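# Move the build plate from the box onto the printer bed

## Task

Pick up the build plate lying on top of the cardboard box and set it down on the 3-D printer's bed. The coated side must face up, and the plate's two side edges and its back edge must line up with the matching edges of the bed. The printer must stay upright. Objects next to and behind the printer must stay close to where they started and keep their original orientation. The result must stay in place by itself, without a gripper holding it. Finish by opening the grippers and moving both arms away.

## Robot and tools

Robot: two arms, left_arm and right_arm, each ending in a two-finger parallel gripper. Their bases sit in the scene frame at left_arm (+0.015, +0.270, 0) m with quat_wxyz (+0.997, 0, 0, -0.082) and right_arm (-0.031, -0.321, 0) m with quat_wxyz (+0.997, 0, 0, -0.072).

Scene frame: the origin is on the tabletop midway between the arms. +x points out across the table, +z points up, and left_arm is on the +y side. The names left and right refer to the arms, not to sides of a picture.

Gripper axes: the fingers extend along the gripper's +z, and they open and close along its y. end_effector_position is the point between the finger pads, roughly 1 cm short of the fingertips. Joint ranges (rad): waist -2.618 to 3.054, shoulder 0 to 3.142, elbow 0 to 3.142, wrist pitch -1.571 to 1.571, wrist yaw -1.571 to 1.571, wrist roll -2.094 to 2.094.

The 14-number row. Every command that moves the arms uses one row covering both arms, with each value in [-1, 1]. The order is left dx, dy, dz, rx, ry, rz, opening, then the same seven for right_arm. Send all 14 even if only one arm should move.
- dx to rz are an offset, not a pose. They are expressed in that gripper's own axes.
- The offset is counted from the gripper pose printed in the most recent result that shows it. Before any result in the scene, and for second or later calls within one reply, it is counted from where the arm is when the action begins.
- Scale: 1.0 equals 0.6 m of translation or 180 degrees of rotation. rx, ry, rz together form one rotation vector.
- opening is absolute: +1 is fully open (0.094 m) and -1 is closed.

execute_actions: the argument actions is a list holding one item or none.
- An empty list only returns the current state.
- {"rows": [...], "steps": n} applies up to 15 rows, one per control step of 1/30 s. steps may be at most 15 and defaults to 15. If there are fewer rows than steps, the last row repeats. Every row is measured from the same reference pose, not from the row before it.
- {"steps": n} alone is a wait of up to 300 steps. The count starts at the previous result, so your reply time is included.
- pictures (boolean) chooses whether camera images are returned; by default they are.

move: target is one 14-number row using the same offset rules. speed is the top path speed in m/s, from 0.002 to 0.5, default 0.25. Rotation is limited to twice that value in rad/s. Both grippers travel in straight lines that finish together, lasting 0.5 to 10 s; a path needing longer is cut off at 10 s. Openings are sent when the move starts. The paths do not avoid obstacles or the other arm, and a gripper may lag, drift or overshoot the speed, most of all near full reach. A faster move, or a target set deeper past a contact, makes the contact harder.

wait: seconds from 0 to 10. It lets the simulation run without sending anything new.

zoom_image: camera (cam_head_left, cam_head_right, cam_high, cam_low, cam_left_wrist or cam_right_wrist) and region [x0, y0, x1, y1] in pixels. (0, 0) is the top-left corner, and the region may be at most 504 by 504. Every image is 504x504. Calibration for each camera (K, distortion, T_world_to_cam) is provided, but it may be off by a few degrees and millimetres.

show_instructions shows the scene's reference images. read_manual returns the URDF licence texts. finished_scene(scene) ends and grades the current scene; it cannot be undone.

Limits on motion: each control step, the commanded pose is clipped to within 70 mm and 16 degrees of the measured pose. If the arm cannot satisfy both, position wins over orientation. After an action ends, an arm travels on only to its last clipped pose, so check the result and command the remaining distance. Arms tend to stop a centimetre or more short, usually too low. Zero offsets pull the arm back to its reference pose, so they are not a way to pause, and repeated zeros can let it sag. To hold an arm still, send the offset back to its desired pose in your first call of a reply, then zeros afterwards, and aim higher if it keeps sagging.

Result lines:
- The state line gives each gripper's position (m) and quat_wxyz. It becomes less accurate at long reach.
- grip_measured is the finger opening on the command scale.
- The last entry of Joint positions is the opening in metres.
- Hand target is the pose the controller is currently driving toward.
- HELD marks control steps on which your row was partly or fully blocked.
- pose unreachable means the clearance check changed what was sent to the named arm.
- move: reports how the move ended (done, off_target, moving, held, fault), any limits (paced means the pose was clipped; held means steps were blocked, after which the arm may speed up), and each gripper's distance to its target.
- MOTOR HOT appears from 75 °C. OVER-TEMPERATURE FAULT means that arm has stopped: for 10 s at 90 °C, and at 100 °C it goes limp and falls.

Gripping: to hold an object, command an opening about 0.03 below grip_measured. A smaller gap gives a lighter grip. Pads push with about 50 to 62 N each, less on parts thinner than about 2 mm.

The simulation keeps running while you think and write. Short bursts of force may tug on a held part or shove loose objects.

Avoid knocking anything off the table, letting the arms hit or press on each other, dropping or slamming the plate, pressing hard, and toppling the printer or the items around it. Avoid holding loads long enough to overheat a motor.

Each tool is called after ">>>" by a JSON object that holds its "name" and its "arguments", one argument or row to a line.

## Session

>>> {"name": "show_instructions", "arguments": {

}}

>>> {"name": "execute_actions", "arguments": {
  "actions": []
}}

Reference images for this scene: printer card page 5.

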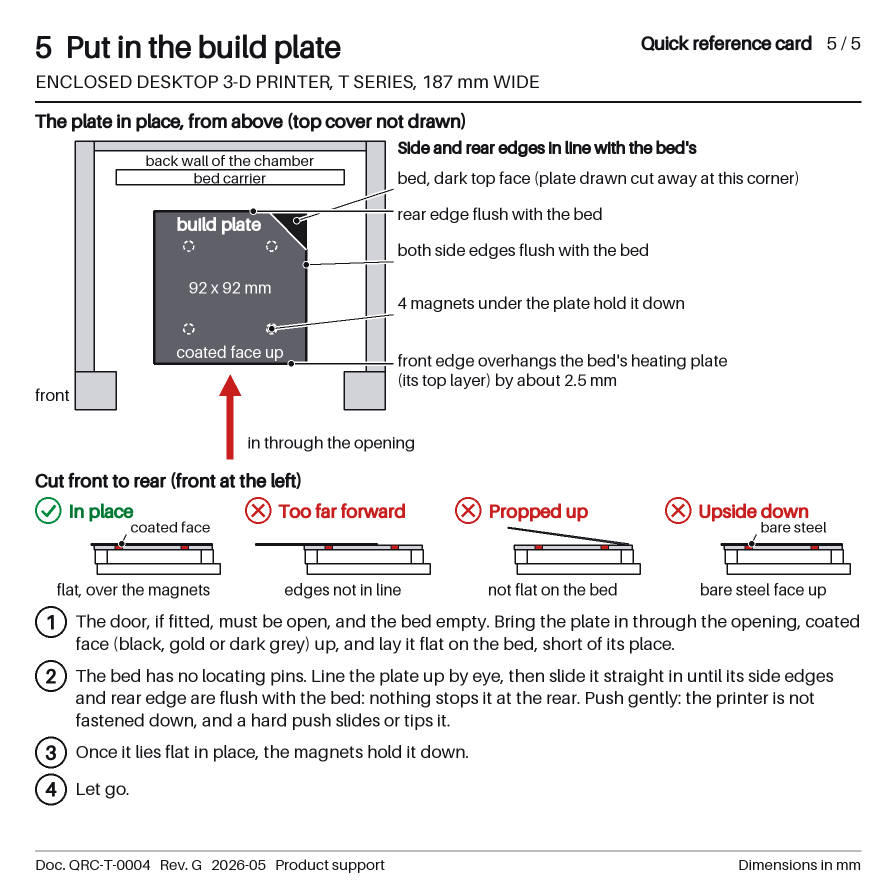

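Scene clock: 0.00 s of 4350.00 s.
left_arm: end_effector_position=(+0.3867, +0.2065, +0.4110) grip_measured=+1.000 end_effector_quat_wxyz=(+0.707, +0.068, +0.702, -0.057) | right_arm: end_effector_position=(+0.3479, -0.3723, +0.4127) grip_measured=+1.000 end_effector_quat_wxyz=(+0.709, +0.053, +0.702, -0.043)
Joint positions: left_arm=[-0.004  1.03   1.049 -0.012  0.009  0.016  0.094] | right_arm=[ 0.005  1.053  1.062  0.001 -0.004  0.014  0.094]
Joint velocities: left_arm=[-0.002  0.002  0.007  0.037 -0.022  0.037  0.   ] | right_arm=[-0.007 -0.022 -0.007 -0.037  0.037 -0.022  0.   ]
Hand target (left_arm): +0.383, +0.207, +0.425; +0.720, +0.067, +0.688, -0.057
Hand target (right_arm): +0.346, -0.372, +0.416; +0.711, +0.052, +0.700, -0.044

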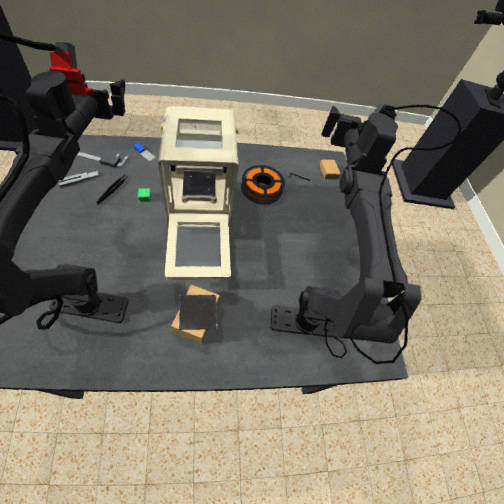

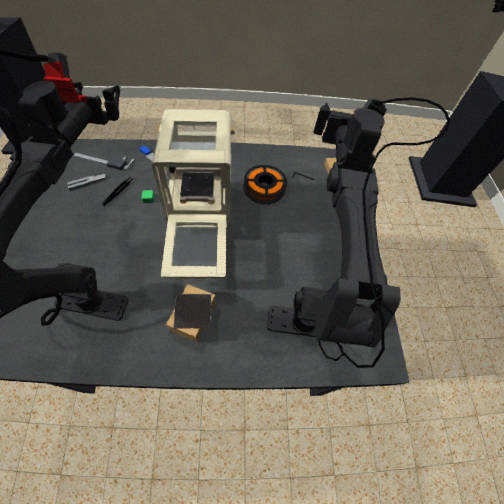

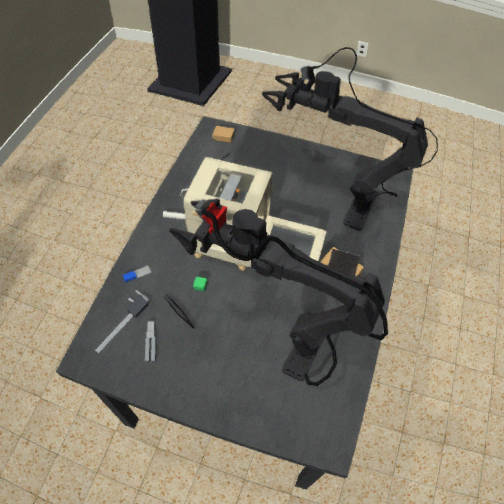

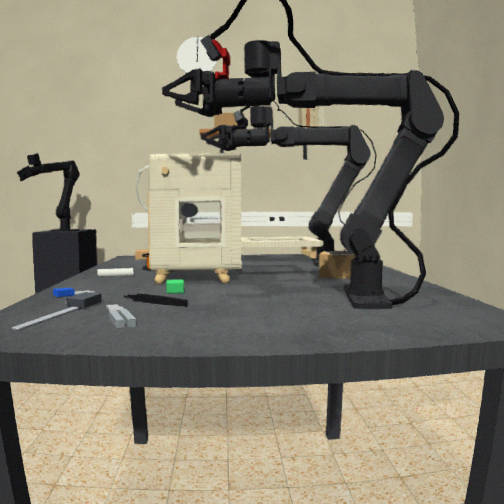

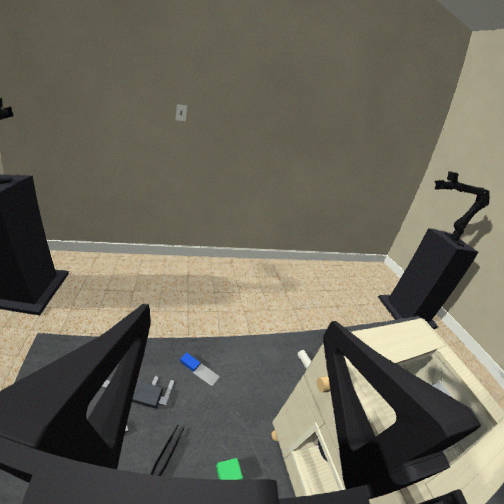

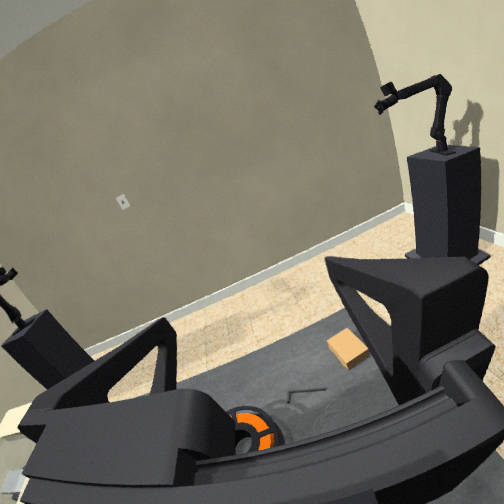

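>>> {"name": "zoom_image", "arguments": {
  "camera": "cam_head_left",
  "region": [140, 250, 260, 370]
}}

>>> {"name": "zoom_image", "arguments": {
  "camera": "cam_head_left",
  "region": [140, 130, 260, 290]
}}

>>> {"name": "zoom_image", "arguments": {
  "camera": "cam_low",
  "region": [130, 140, 390, 310]
}}

Region (140, 250, 260, 370) of cam_head_left's 504x504 image, scaled by 4.200, with more detail than that image has.

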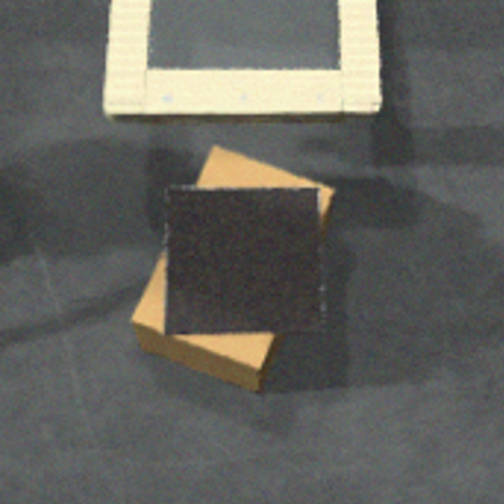

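Region (140, 130, 260, 290) of cam_head_left's 504x504 image, scaled by 3.150, with more detail than that image has; it fills the left 378 columns of this view, and the rest is white.

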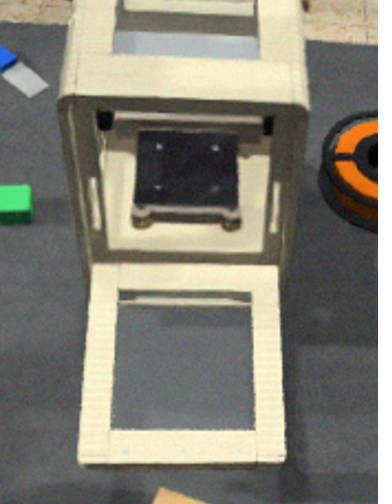

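Region (130, 140, 390, 310) of cam_low's 504x504 image, scaled by 1.938, with more detail than that image has; it fills the top 330 rows of this view, and the rest is white.

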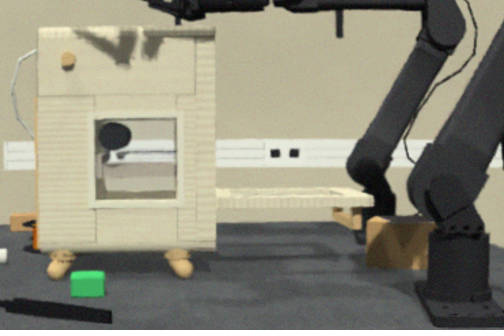

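>>> {"name": "move", "arguments": {
  "target": [0,0,0,0,0,0,1,0.47,0.302,-0.724,-0.5246,0.1502,-0.1664,-0.15],
  "speed": 0.35
}}

>>> {"name": "move", "arguments": {
  "target": [0,0,0,0,0,0,1,0,0,0,0,0,-0.5,-0.15],
  "speed": 0.4
}}

Scene clock: 68.23 s of 4350.00 s.
left_arm: end_effector_position=(+0.3867, +0.2065, +0.4104) grip_measured=+1.000 end_effector_quat_wxyz=(+0.706, +0.068, +0.702, -0.057) | right_arm: end_effector_position=(-0.0299, -0.1616, +0.1370) grip_measured=-0.148 end_effector_quat_wxyz=(-0.373, +0.591, -0.615, -0.365)
Joint positions: left_arm=[-0.004  1.03   1.049 -0.014  0.009  0.016  0.094] | right_arm=[ 0.287  0.134  0.439 -1.55  -1.07  -1.194  0.04 ]
Joint velocities: left_arm=[ 0.002  0.017  0.017 -0.007 -0.022 -0.007  0.   ] | right_arm=[-0.002  0.007  0.002 -0.037 -0.022  0.022  0.   ]
Hand target (left_arm): +0.387, +0.206, +0.411; +0.707, +0.068, +0.702, -0.057
Hand target (right_arm): -0.028, -0.161, +0.143; -0.382, +0.591, -0.613, -0.361
Off the commanded pose (left_arm): 0.001 m, 0 deg.
Off the commanded pose (right_arm): 0.041 m, 8 deg.
After step 90, 62.30 s passed at rest.
move: held (right_arm); limits=held; held on 10 of 88 steps (right_arm), including the last (right_arm)
pose unreachable (right arm): on one or more control steps of this call this arm could not follow its commanded pose, so it was not sent that pose on those steps. On the call's last step it was still not sent that pose. It may still have moved: this result reports where it is.
cause: the commanded pose would bring two parts of the arm too close to each other (its upper arm (the part past joint 2) and its gripper housing, with joints 3 (elbow) to 6 (wrist roll) between them).
camera_calibration (this result's frames):
cam_left_wrist: T_world_to_cam=[[-0.23539, -0.957029, 0.169374, 0.214514], [-0.516134, -0.0245735, -0.856155, 0.604953], [0.823527, -0.28895, -0.488171, 0.0511335], [0, 0, 0, 1]] pos_world=[0.320621, 0.234936, 0.506562]
cam_right_wrist: T_world_to_cam=[[0.910741, -0.269352, -0.31305, 0.0249219], [-0.406723, -0.716435, -0.566831, -0.0185272], [-0.0716025, 0.643561, -0.762038, 0.324977], [0, 0, 0, 1]] pos_world=[-0.00696366, -0.215703, 0.244945]

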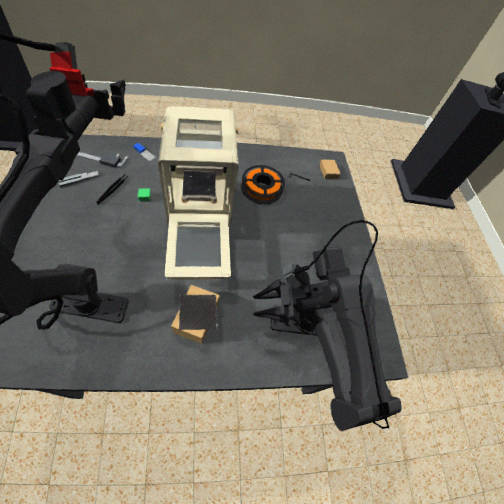

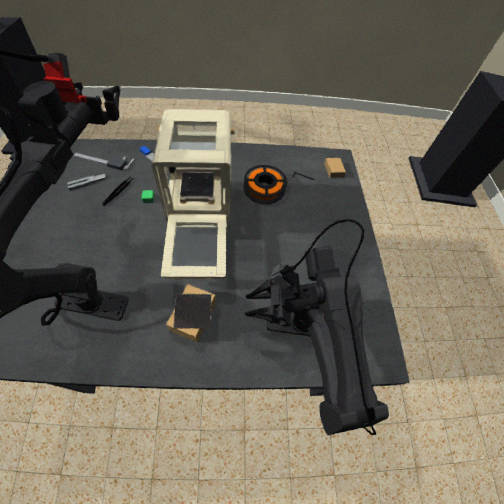

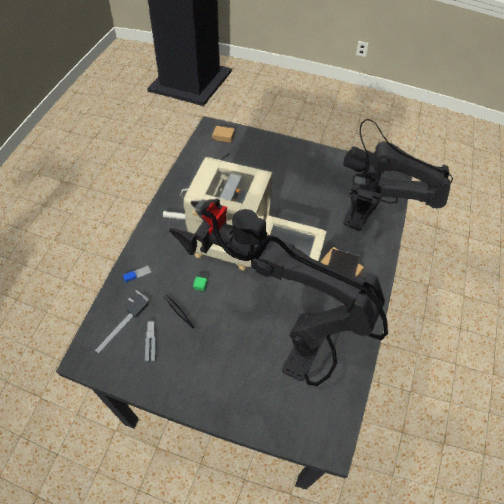

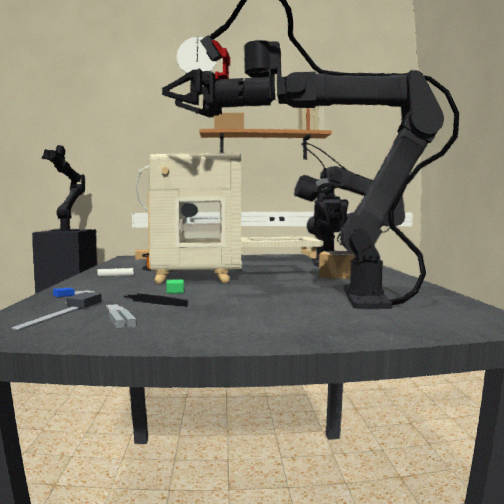

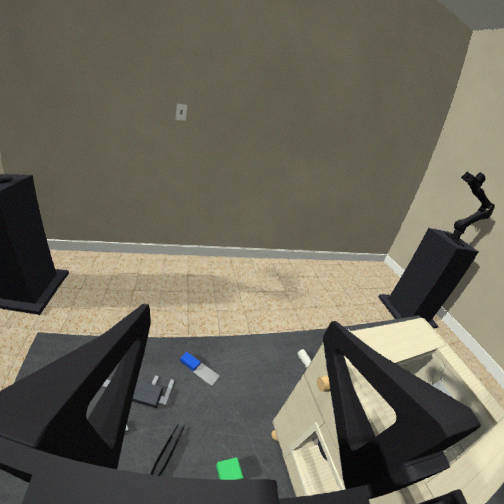

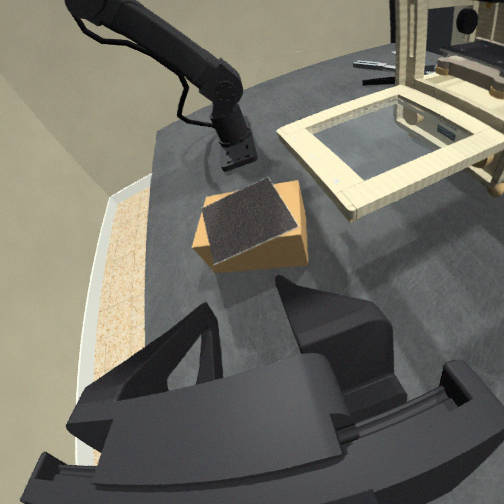

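Scene clock: 70.80 s of 4350.00 s.
left_arm: end_effector_position=(+0.3867, +0.2065, +0.4099) grip_measured=+1.000 end_effector_quat_wxyz=(+0.705, +0.068, +0.703, -0.057) | right_arm: end_effector_position=(-0.0323, -0.1621, +0.1404) grip_measured=-0.148 end_effector_quat_wxyz=(-0.478, +0.782, -0.342, -0.205)
Joint positions: left_arm=[-0.004  1.03   1.049 -0.017  0.009  0.016  0.094] | right_arm=[ 0.528  0.026  0.439 -1.349 -0.965 -1.593  0.04 ]
Joint velocities: left_arm=[-0.012 -0.002  0.002  0.007  0.007  0.037  0.   ] | right_arm=[ 0.002 -0.042 -0.046 -0.051 -0.037 -0.022 -0.   ]
Hand target (left_arm): +0.387, +0.206, +0.410; +0.706, +0.068, +0.702, -0.057
Hand target (right_arm): -0.032, -0.162, +0.140; -0.477, +0.781, -0.345, -0.208
Off the commanded pose (left_arm): 0.001 m, 0 deg.
Off the commanded pose (right_arm): 0.004 m, 46 deg; orientation clipped at the last step of the last action.
move: held (right_arm); limits=paced,held; held on 34 of 70 steps (right_arm), including the last (right_arm)
pose unreachable (right arm): on one or more control steps of this call this arm could not follow its commanded pose, so it was not sent that pose on those steps. On the call's last step it was still not sent that pose. It may still have moved: this result reports where it is.
cause: the commanded pose would bring two parts of the arm too close to each other (its shoulder (the part past joint 1) and its gripper housing, with joints 2 (shoulder) to 6 (wrist roll) between them).
camera_calibration (this result's frames):
cam_left_wrist: T_world_to_cam=[[-0.235007, -0.957094, 0.169539, 0.214408], [-0.518065, -0.0242469, -0.854997, 0.604671], [0.822423, -0.288763, -0.490139, 0.0520495], [0, 0, 0, 1]] pos_world=[0.320839, 0.2349, 0.506153]
cam_right_wrist: T_world_to_cam=[[0.933462, 0.090877, 0.346973, -0.00557888], [0.293901, -0.748308, -0.594691, 0.00341446], [0.205599, 0.657097, -0.725226, 0.33374], [0, 0, 0, 1]] pos_world=[-0.0644125, -0.216238, 0.246003]

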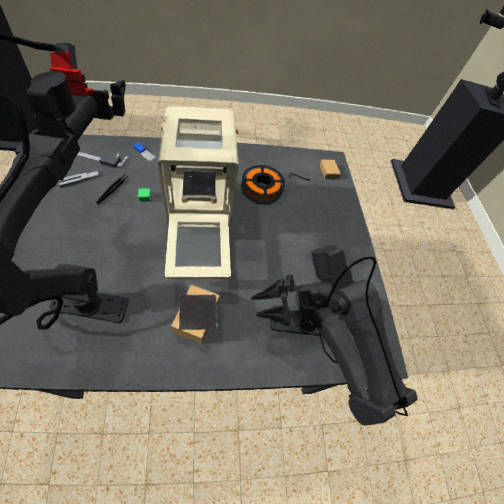

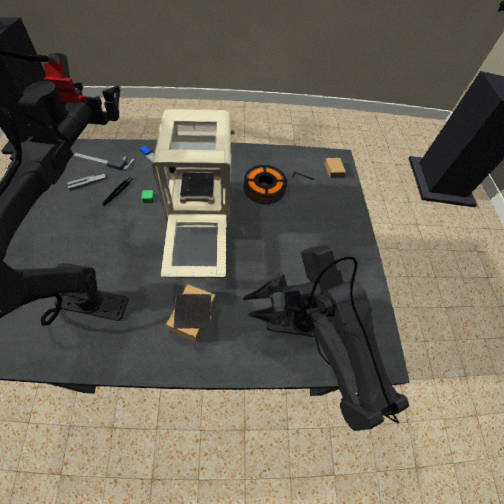

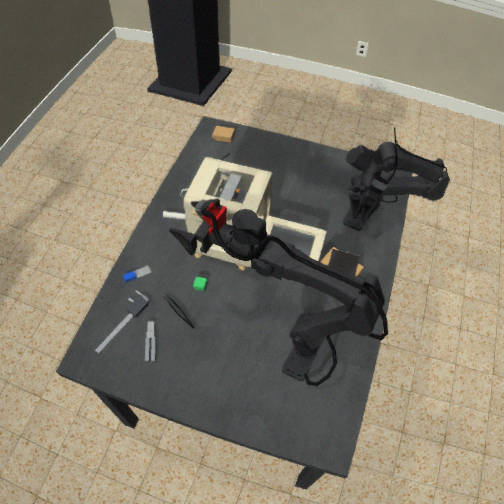

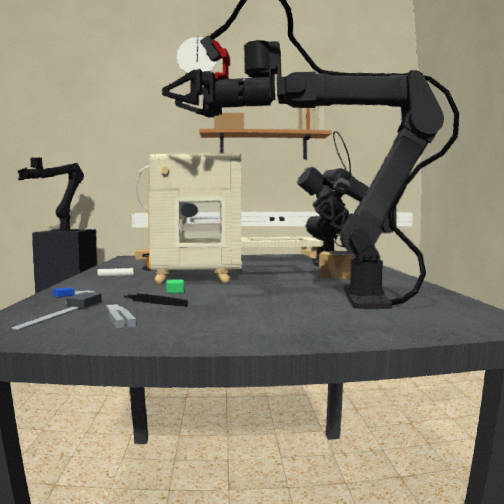

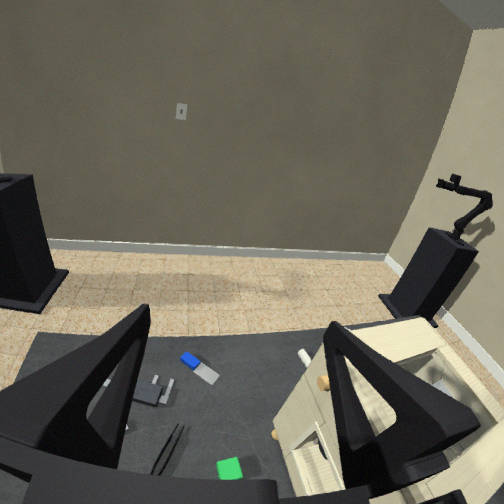

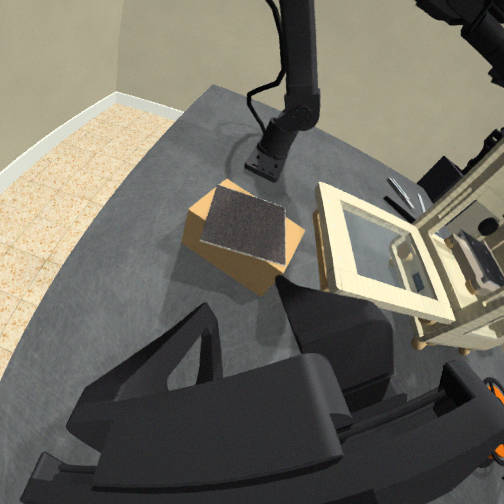

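>>> {"name": "move", "arguments": {
  "target": [0,0,0,0,0,0,1,-0.187,-0.1205,0.134,-0.041,0.0156,-0.261,-0.15],
  "speed": 0.15
}}

Scene clock: 82.23 s of 4350.00 s.
left_arm: end_effector_position=(+0.3867, +0.2065, +0.4093) grip_measured=+1.000 end_effector_quat_wxyz=(+0.705, +0.068, +0.704, -0.057) | right_arm: end_effector_position=(-0.0555, -0.0320, +0.2100) grip_measured=-0.148 end_effector_quat_wxyz=(-0.454, +0.891, -0.005, -0.006)
Joint positions: left_arm=[-0.004  1.03   1.049 -0.019  0.009  0.016  0.094] | right_arm=[ 1.869  0.827  0.76  -0.567  0.117 -1.465  0.04 ]
Joint velocities: left_arm=[-0.002 -0.002 -0.002  0.066  0.007 -0.051  0.   ] | right_arm=[-0.012 -0.007 -0.002 -0.007  0.022 -0.066 -0.   ]
Hand target (left_arm): +0.387, +0.206, +0.410; +0.705, +0.068, +0.703, -0.057
Hand target (right_arm): -0.057, -0.028, +0.220; -0.464, +0.886, -0.003, -0.005
Off the commanded pose (left_arm): 0.001 m, 0 deg.
Off the commanded pose (right_arm): 0.010 m, 1 deg.
After step 90, 5.23 s passed at rest.
move: done
camera_calibration (this result's frames):
cam_left_wrist: T_world_to_cam=[[-0.234624, -0.957158, 0.169704, 0.214302], [-0.519993, -0.0239208, -0.853835, 0.604387], [0.821315, -0.288575, -0.492104, 0.052965], [0, 0, 0, 1]] pos_world=[0.321057, 0.234863, 0.505743]
cam_right_wrist: T_world_to_cam=[[0.394742, 0.481782, 0.782346, -0.128667], [0.836277, -0.541076, -0.0887504, 0.0795074], [0.38055, 0.689292, -0.616489, 0.291368], [0, 0, 0, 1]] pos_world=[-0.12658, -0.0958285, 0.287343]

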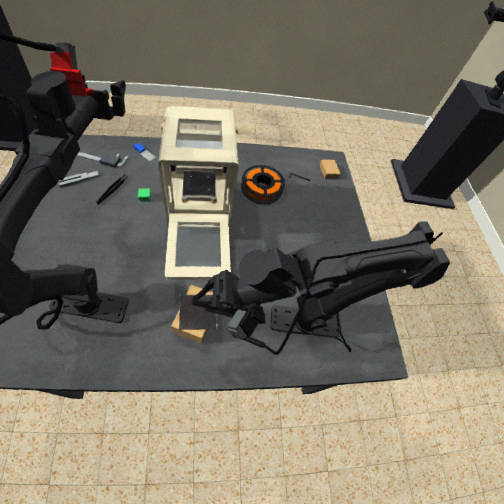

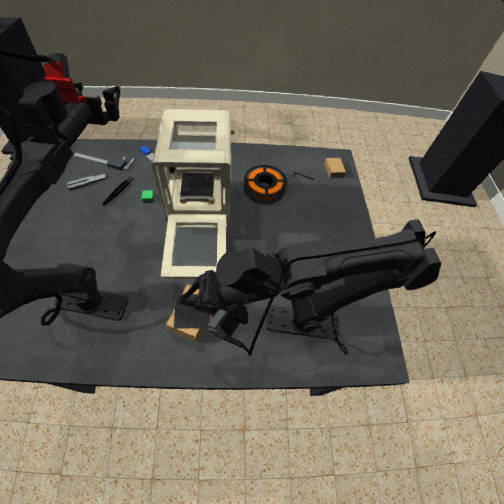

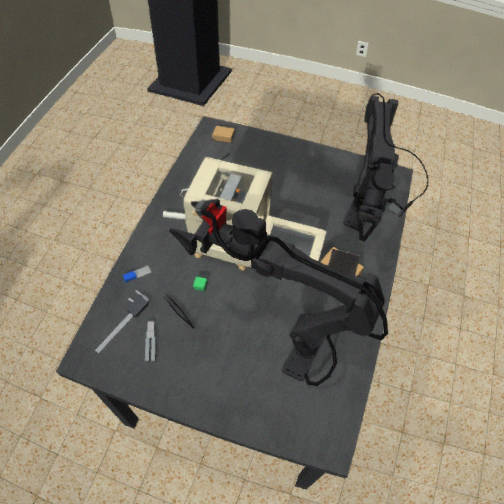

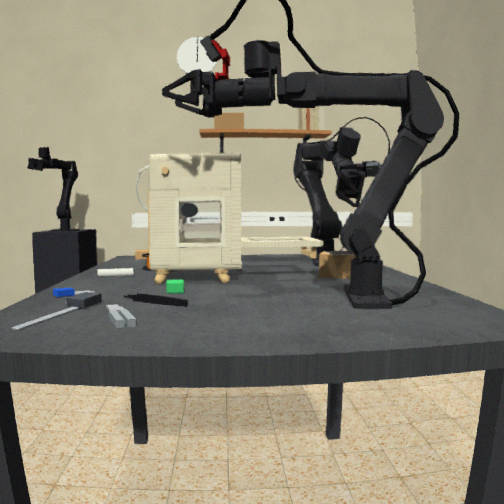

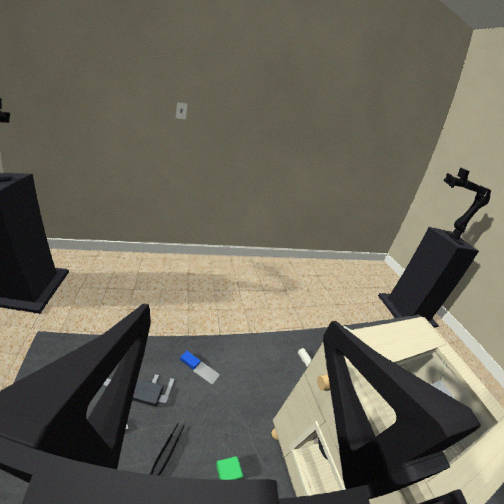

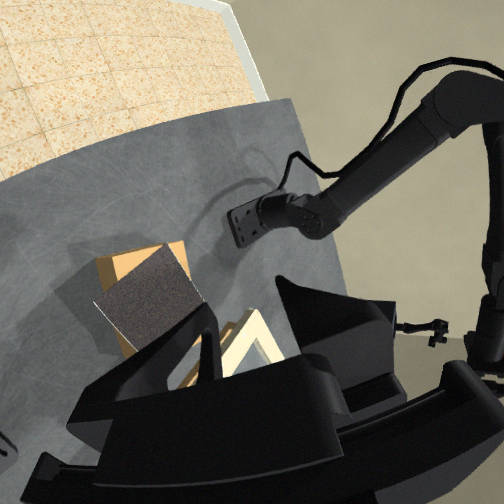

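>>> {"name": "move", "arguments": {
  "target": [0,0,0,0,0,0,1,0,0.22,0.009,0,0,0,-0.15],
  "speed": 0.12
}}

Scene clock: 87.43 s of 4350.00 s.
left_arm: end_effector_position=(+0.3867, +0.2065, +0.4087) grip_measured=+1.000 end_effector_quat_wxyz=(+0.704, +0.068, +0.705, -0.057) | right_arm: end_effector_position=(-0.0571, -0.1028, +0.1043) grip_measured=-0.148 end_effector_quat_wxyz=(-0.457, +0.890, -0.001, -0.009)
Joint positions: left_arm=[-0.004  1.03   1.049 -0.021  0.009  0.016  0.094] | right_arm=[ 2.012  0.347  0.274 -0.568  0.225 -1.384  0.04 ]
Joint velocities: left_arm=[ 0.012 -0.017 -0.002  0.007  0.007  0.11   0.   ] | right_arm=[-0.007 -0.012 -0.002 -0.051 -0.051 -0.022 -0.   ]
Hand target (left_arm): +0.387, +0.206, +0.409; +0.705, +0.068, +0.704, -0.057
Hand target (right_arm): -0.056, -0.107, +0.101; -0.453, +0.891, -0.006, -0.007
Off the commanded pose (left_arm): 0.001 m, 0 deg.
Off the commanded pose (right_arm): 0.005 m, 1 deg.
After step 90, 0.63 s passed at rest.
move: done
camera_calibration (this result's frames):
cam_left_wrist: T_world_to_cam=[[-0.234241, -0.957223, 0.169868, 0.214197], [-0.521919, -0.0235952, -0.852669, 0.604101], [0.820202, -0.288387, -0.494066, 0.0538798], [0, 0, 0, 1]] pos_world=[0.321273, 0.234826, 0.505333]
cam_right_wrist: T_world_to_cam=[[0.3909, 0.480764, 0.784897, -0.0118346], [0.841293, -0.532557, -0.0927866, 0.0346435], [0.373394, 0.696599, -0.61264, 0.275557], [0, 0, 0, 1]] pos_world=[-0.127411, -0.167814, 0.181321]

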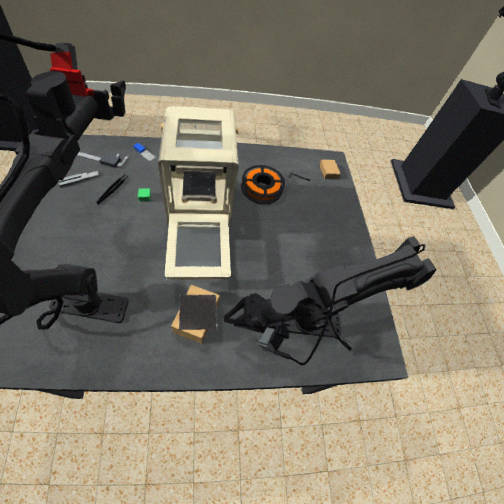

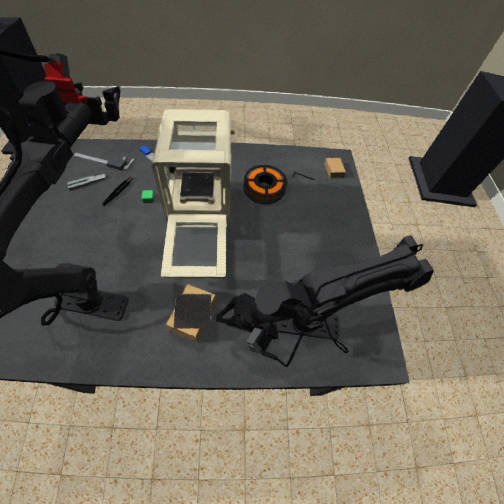

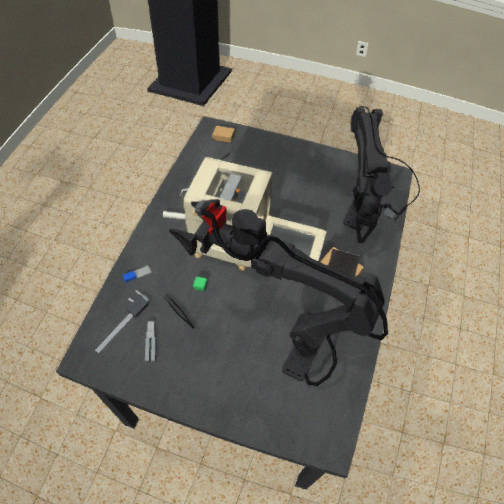

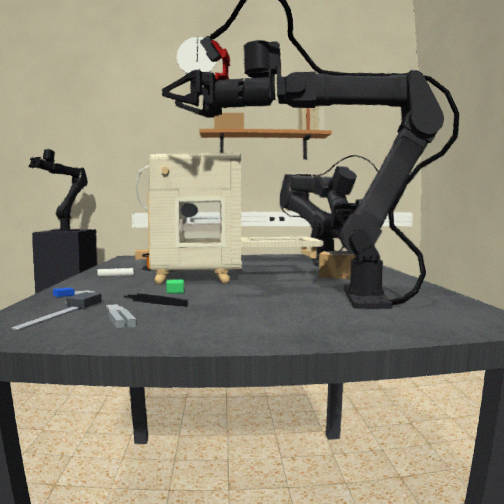

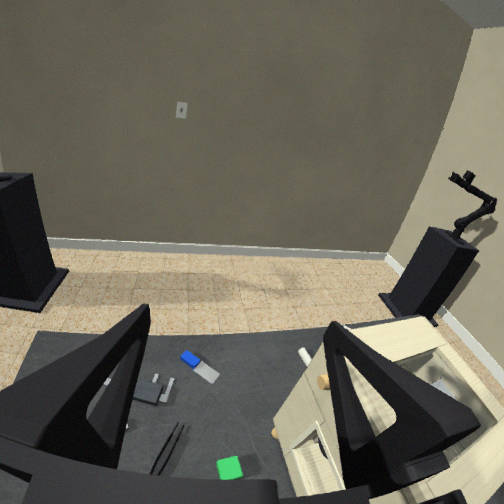

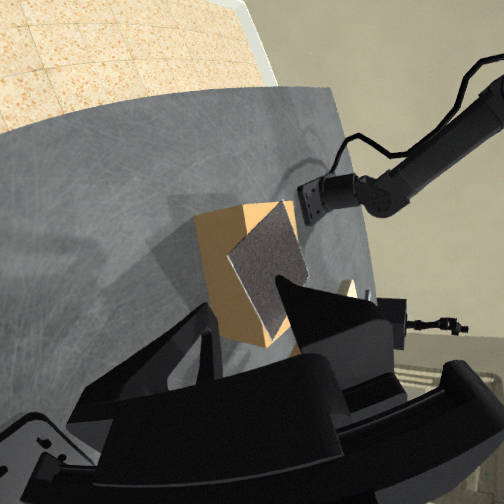

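>>> {"name": "move", "arguments": {
  "target": [0,0,0,0,0,0,1,0.022,0.01,0.08,0,0,0,-0.15],
  "speed": 0.05
}}

Scene clock: 96.00 s of 4350.00 s.
left_arm: end_effector_position=(+0.3867, +0.2065, +0.4081) grip_measured=+1.000 end_effector_quat_wxyz=(+0.703, +0.068, +0.706, -0.057) | right_arm: end_effector_position=(-0.0439, -0.0650, +0.0767) grip_measured=-0.148 end_effector_quat_wxyz=(-0.462, +0.887, -0.001, -0.004)
Joint positions: left_arm=[-0.004  1.03   1.049 -0.024  0.009  0.016  0.094] | right_arm=[ 1.812  0.629  0.17  -0.153  0.073 -1.51   0.04 ]
Joint velocities: left_arm=[ 0.012 -0.012 -0.007 -0.037  0.022 -0.095  0.   ] | right_arm=[ 0.007 -0.017 -0.017 -0.022 -0.007  0.022 -0.   ]
Hand target (left_arm): +0.387, +0.206, +0.409; +0.704, +0.068, +0.705, -0.057
Hand target (right_arm): -0.044, -0.066, +0.071; -0.457, +0.889, -0.001, -0.008
Off the commanded pose (left_arm): 0.001 m, 0 deg.
Off the commanded pose (right_arm): 0.006 m, 1 deg.
After step 90, 3.90 s passed at rest.
move: done
camera_calibration (this result's frames):
cam_left_wrist: T_world_to_cam=[[-0.233794, -0.957299, 0.170057, 0.214074], [-0.524162, -0.0232158, -0.851302, 0.603764], [0.818898, -0.288167, -0.496352, 0.0549462], [0, 0, 0, 1]] pos_world=[0.321524, 0.234784, 0.504853]
cam_right_wrist: T_world_to_cam=[[0.385554, 0.469119, 0.794528, -0.0152998], [0.840197, -0.534388, -0.0921931, 0.0409577], [0.381337, 0.703106, -0.600187, 0.22718], [0, 0, 0, 1]] pos_world=[-0.115146, -0.130667, 0.152283]

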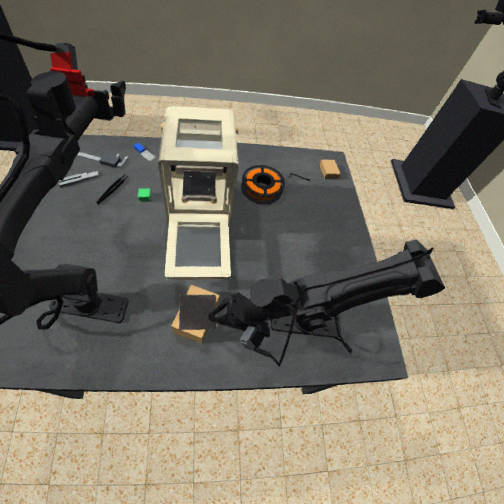

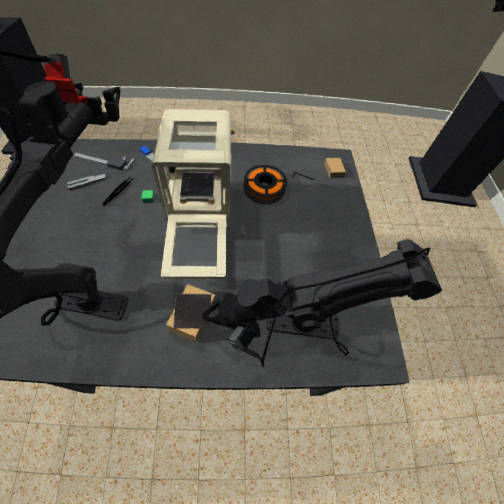

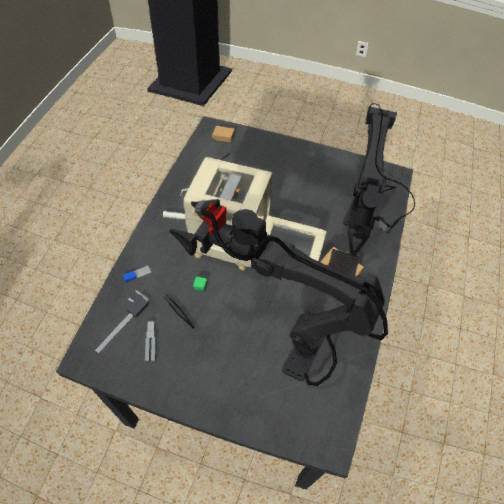

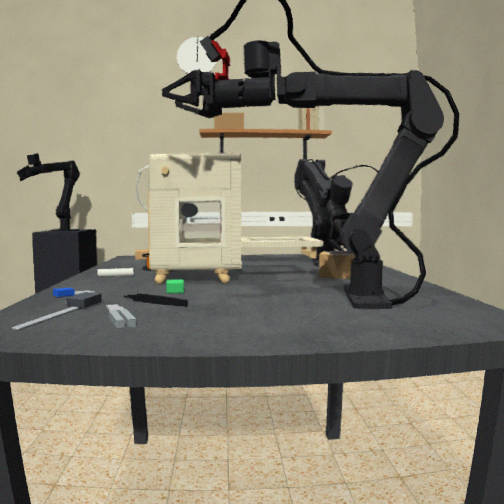

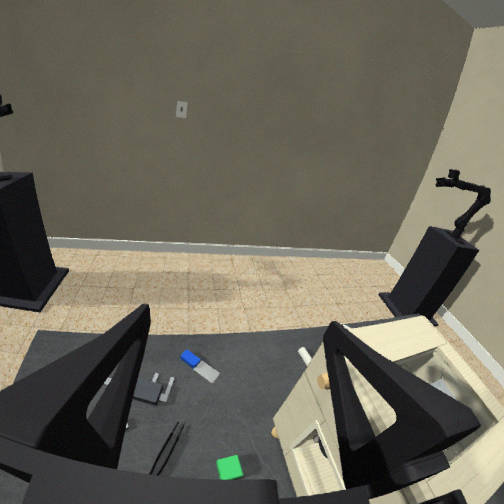

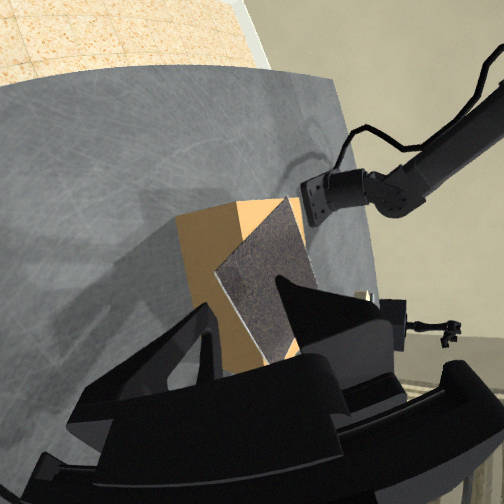

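>>> {"name": "move", "arguments": {
  "target": [0,0,0,0,0,0,1,0,0.015,0.022,0,0,0,-0.15],
  "speed": 0.03
}}

>>> {"name": "zoom_image", "arguments": {
  "camera": "cam_head_right",
  "region": [150, 270, 270, 370]
}}

Scene clock: 102.07 s of 4350.00 s.
left_arm: end_effector_position=(+0.3867, +0.2065, +0.4075) grip_measured=+1.000 end_effector_quat_wxyz=(+0.702, +0.068, +0.707, -0.057) | right_arm: end_effector_position=(-0.0447, -0.0575, +0.0670) grip_measured=-0.148 end_effector_quat_wxyz=(-0.467, +0.884, +0.000, -0.004)
Joint positions: left_arm=[-0.004  1.03   1.049 -0.026  0.009  0.016  0.094] | right_arm=[ 1.812  0.718  0.134 -0.016  0.072 -1.512  0.04 ]
Joint velocities: left_arm=[ 0.007 -0.007  0.017 -0.037 -0.007 -0.007  0.   ] | right_arm=[-0.002 -0.012 -0.017 -0.007 -0.095 -0.037  0.   ]
Hand target (left_arm): +0.387, +0.206, +0.408; +0.703, +0.068, +0.706, -0.057
Hand target (right_arm): -0.044, -0.059, +0.062; -0.462, +0.887, -0.001, -0.004
Off the commanded pose (left_arm): 0.001 m, 0 deg.
Off the commanded pose (right_arm): 0.006 m, 1 deg.
After step 90, 1.97 s passed at rest.
move: done
camera_calibration (this result's frames):
cam_left_wrist: T_world_to_cam=[[-0.23341, -0.957364, 0.170219, 0.21397], [-0.526082, -0.0228911, -0.850126, 0.603474], [0.817776, -0.287977, -0.498309, 0.0558597], [0, 0, 0, 1]] pos_world=[0.321739, 0.234747, 0.504442]
cam_right_wrist: T_world_to_cam=[[0.384327, 0.460966, 0.799877, -0.0116413], [0.841114, -0.531987, -0.0975592, 0.0452563], [0.380552, 0.710282, -0.592182, 0.216228], [0, 0, 0, 1]] pos_world=[-0.115878, -0.124141, 0.141773]

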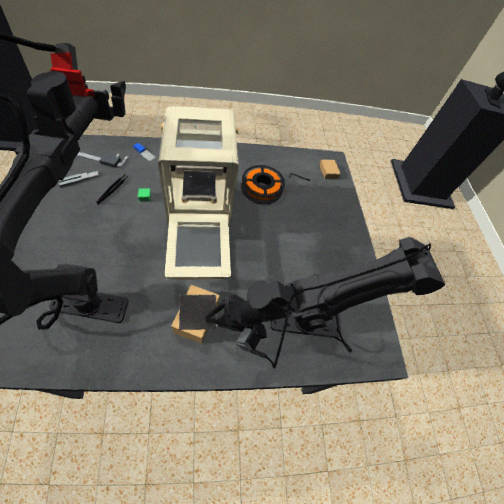

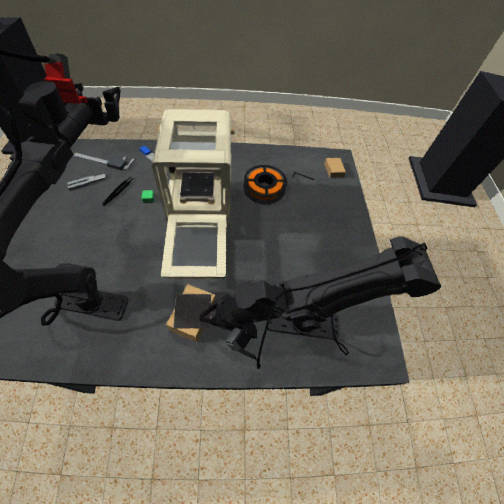

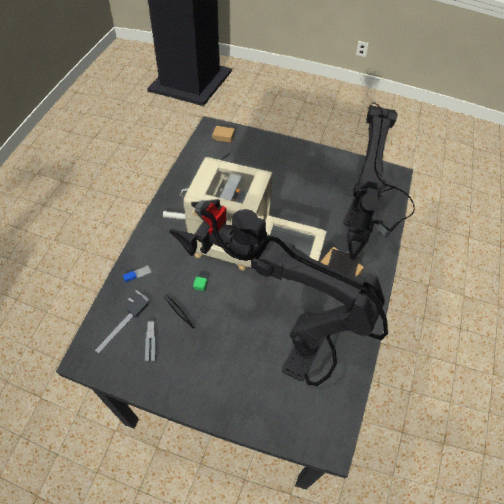

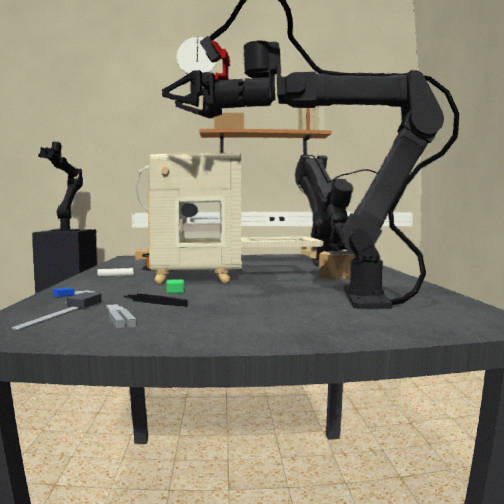

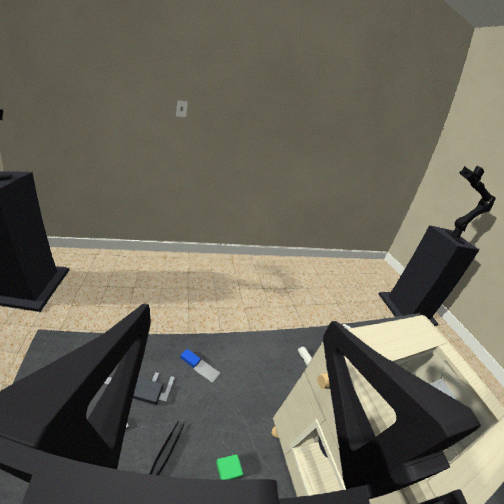

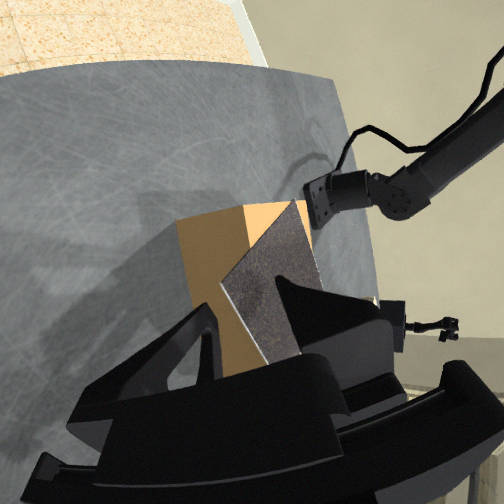

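Region (150, 270, 270, 370) of cam_head_right's 504x504 image, scaled by 4.200, with more detail than that image has.

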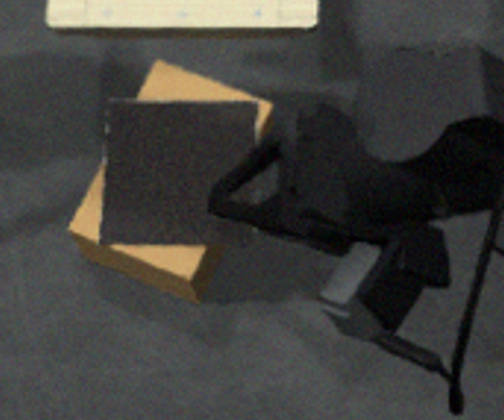

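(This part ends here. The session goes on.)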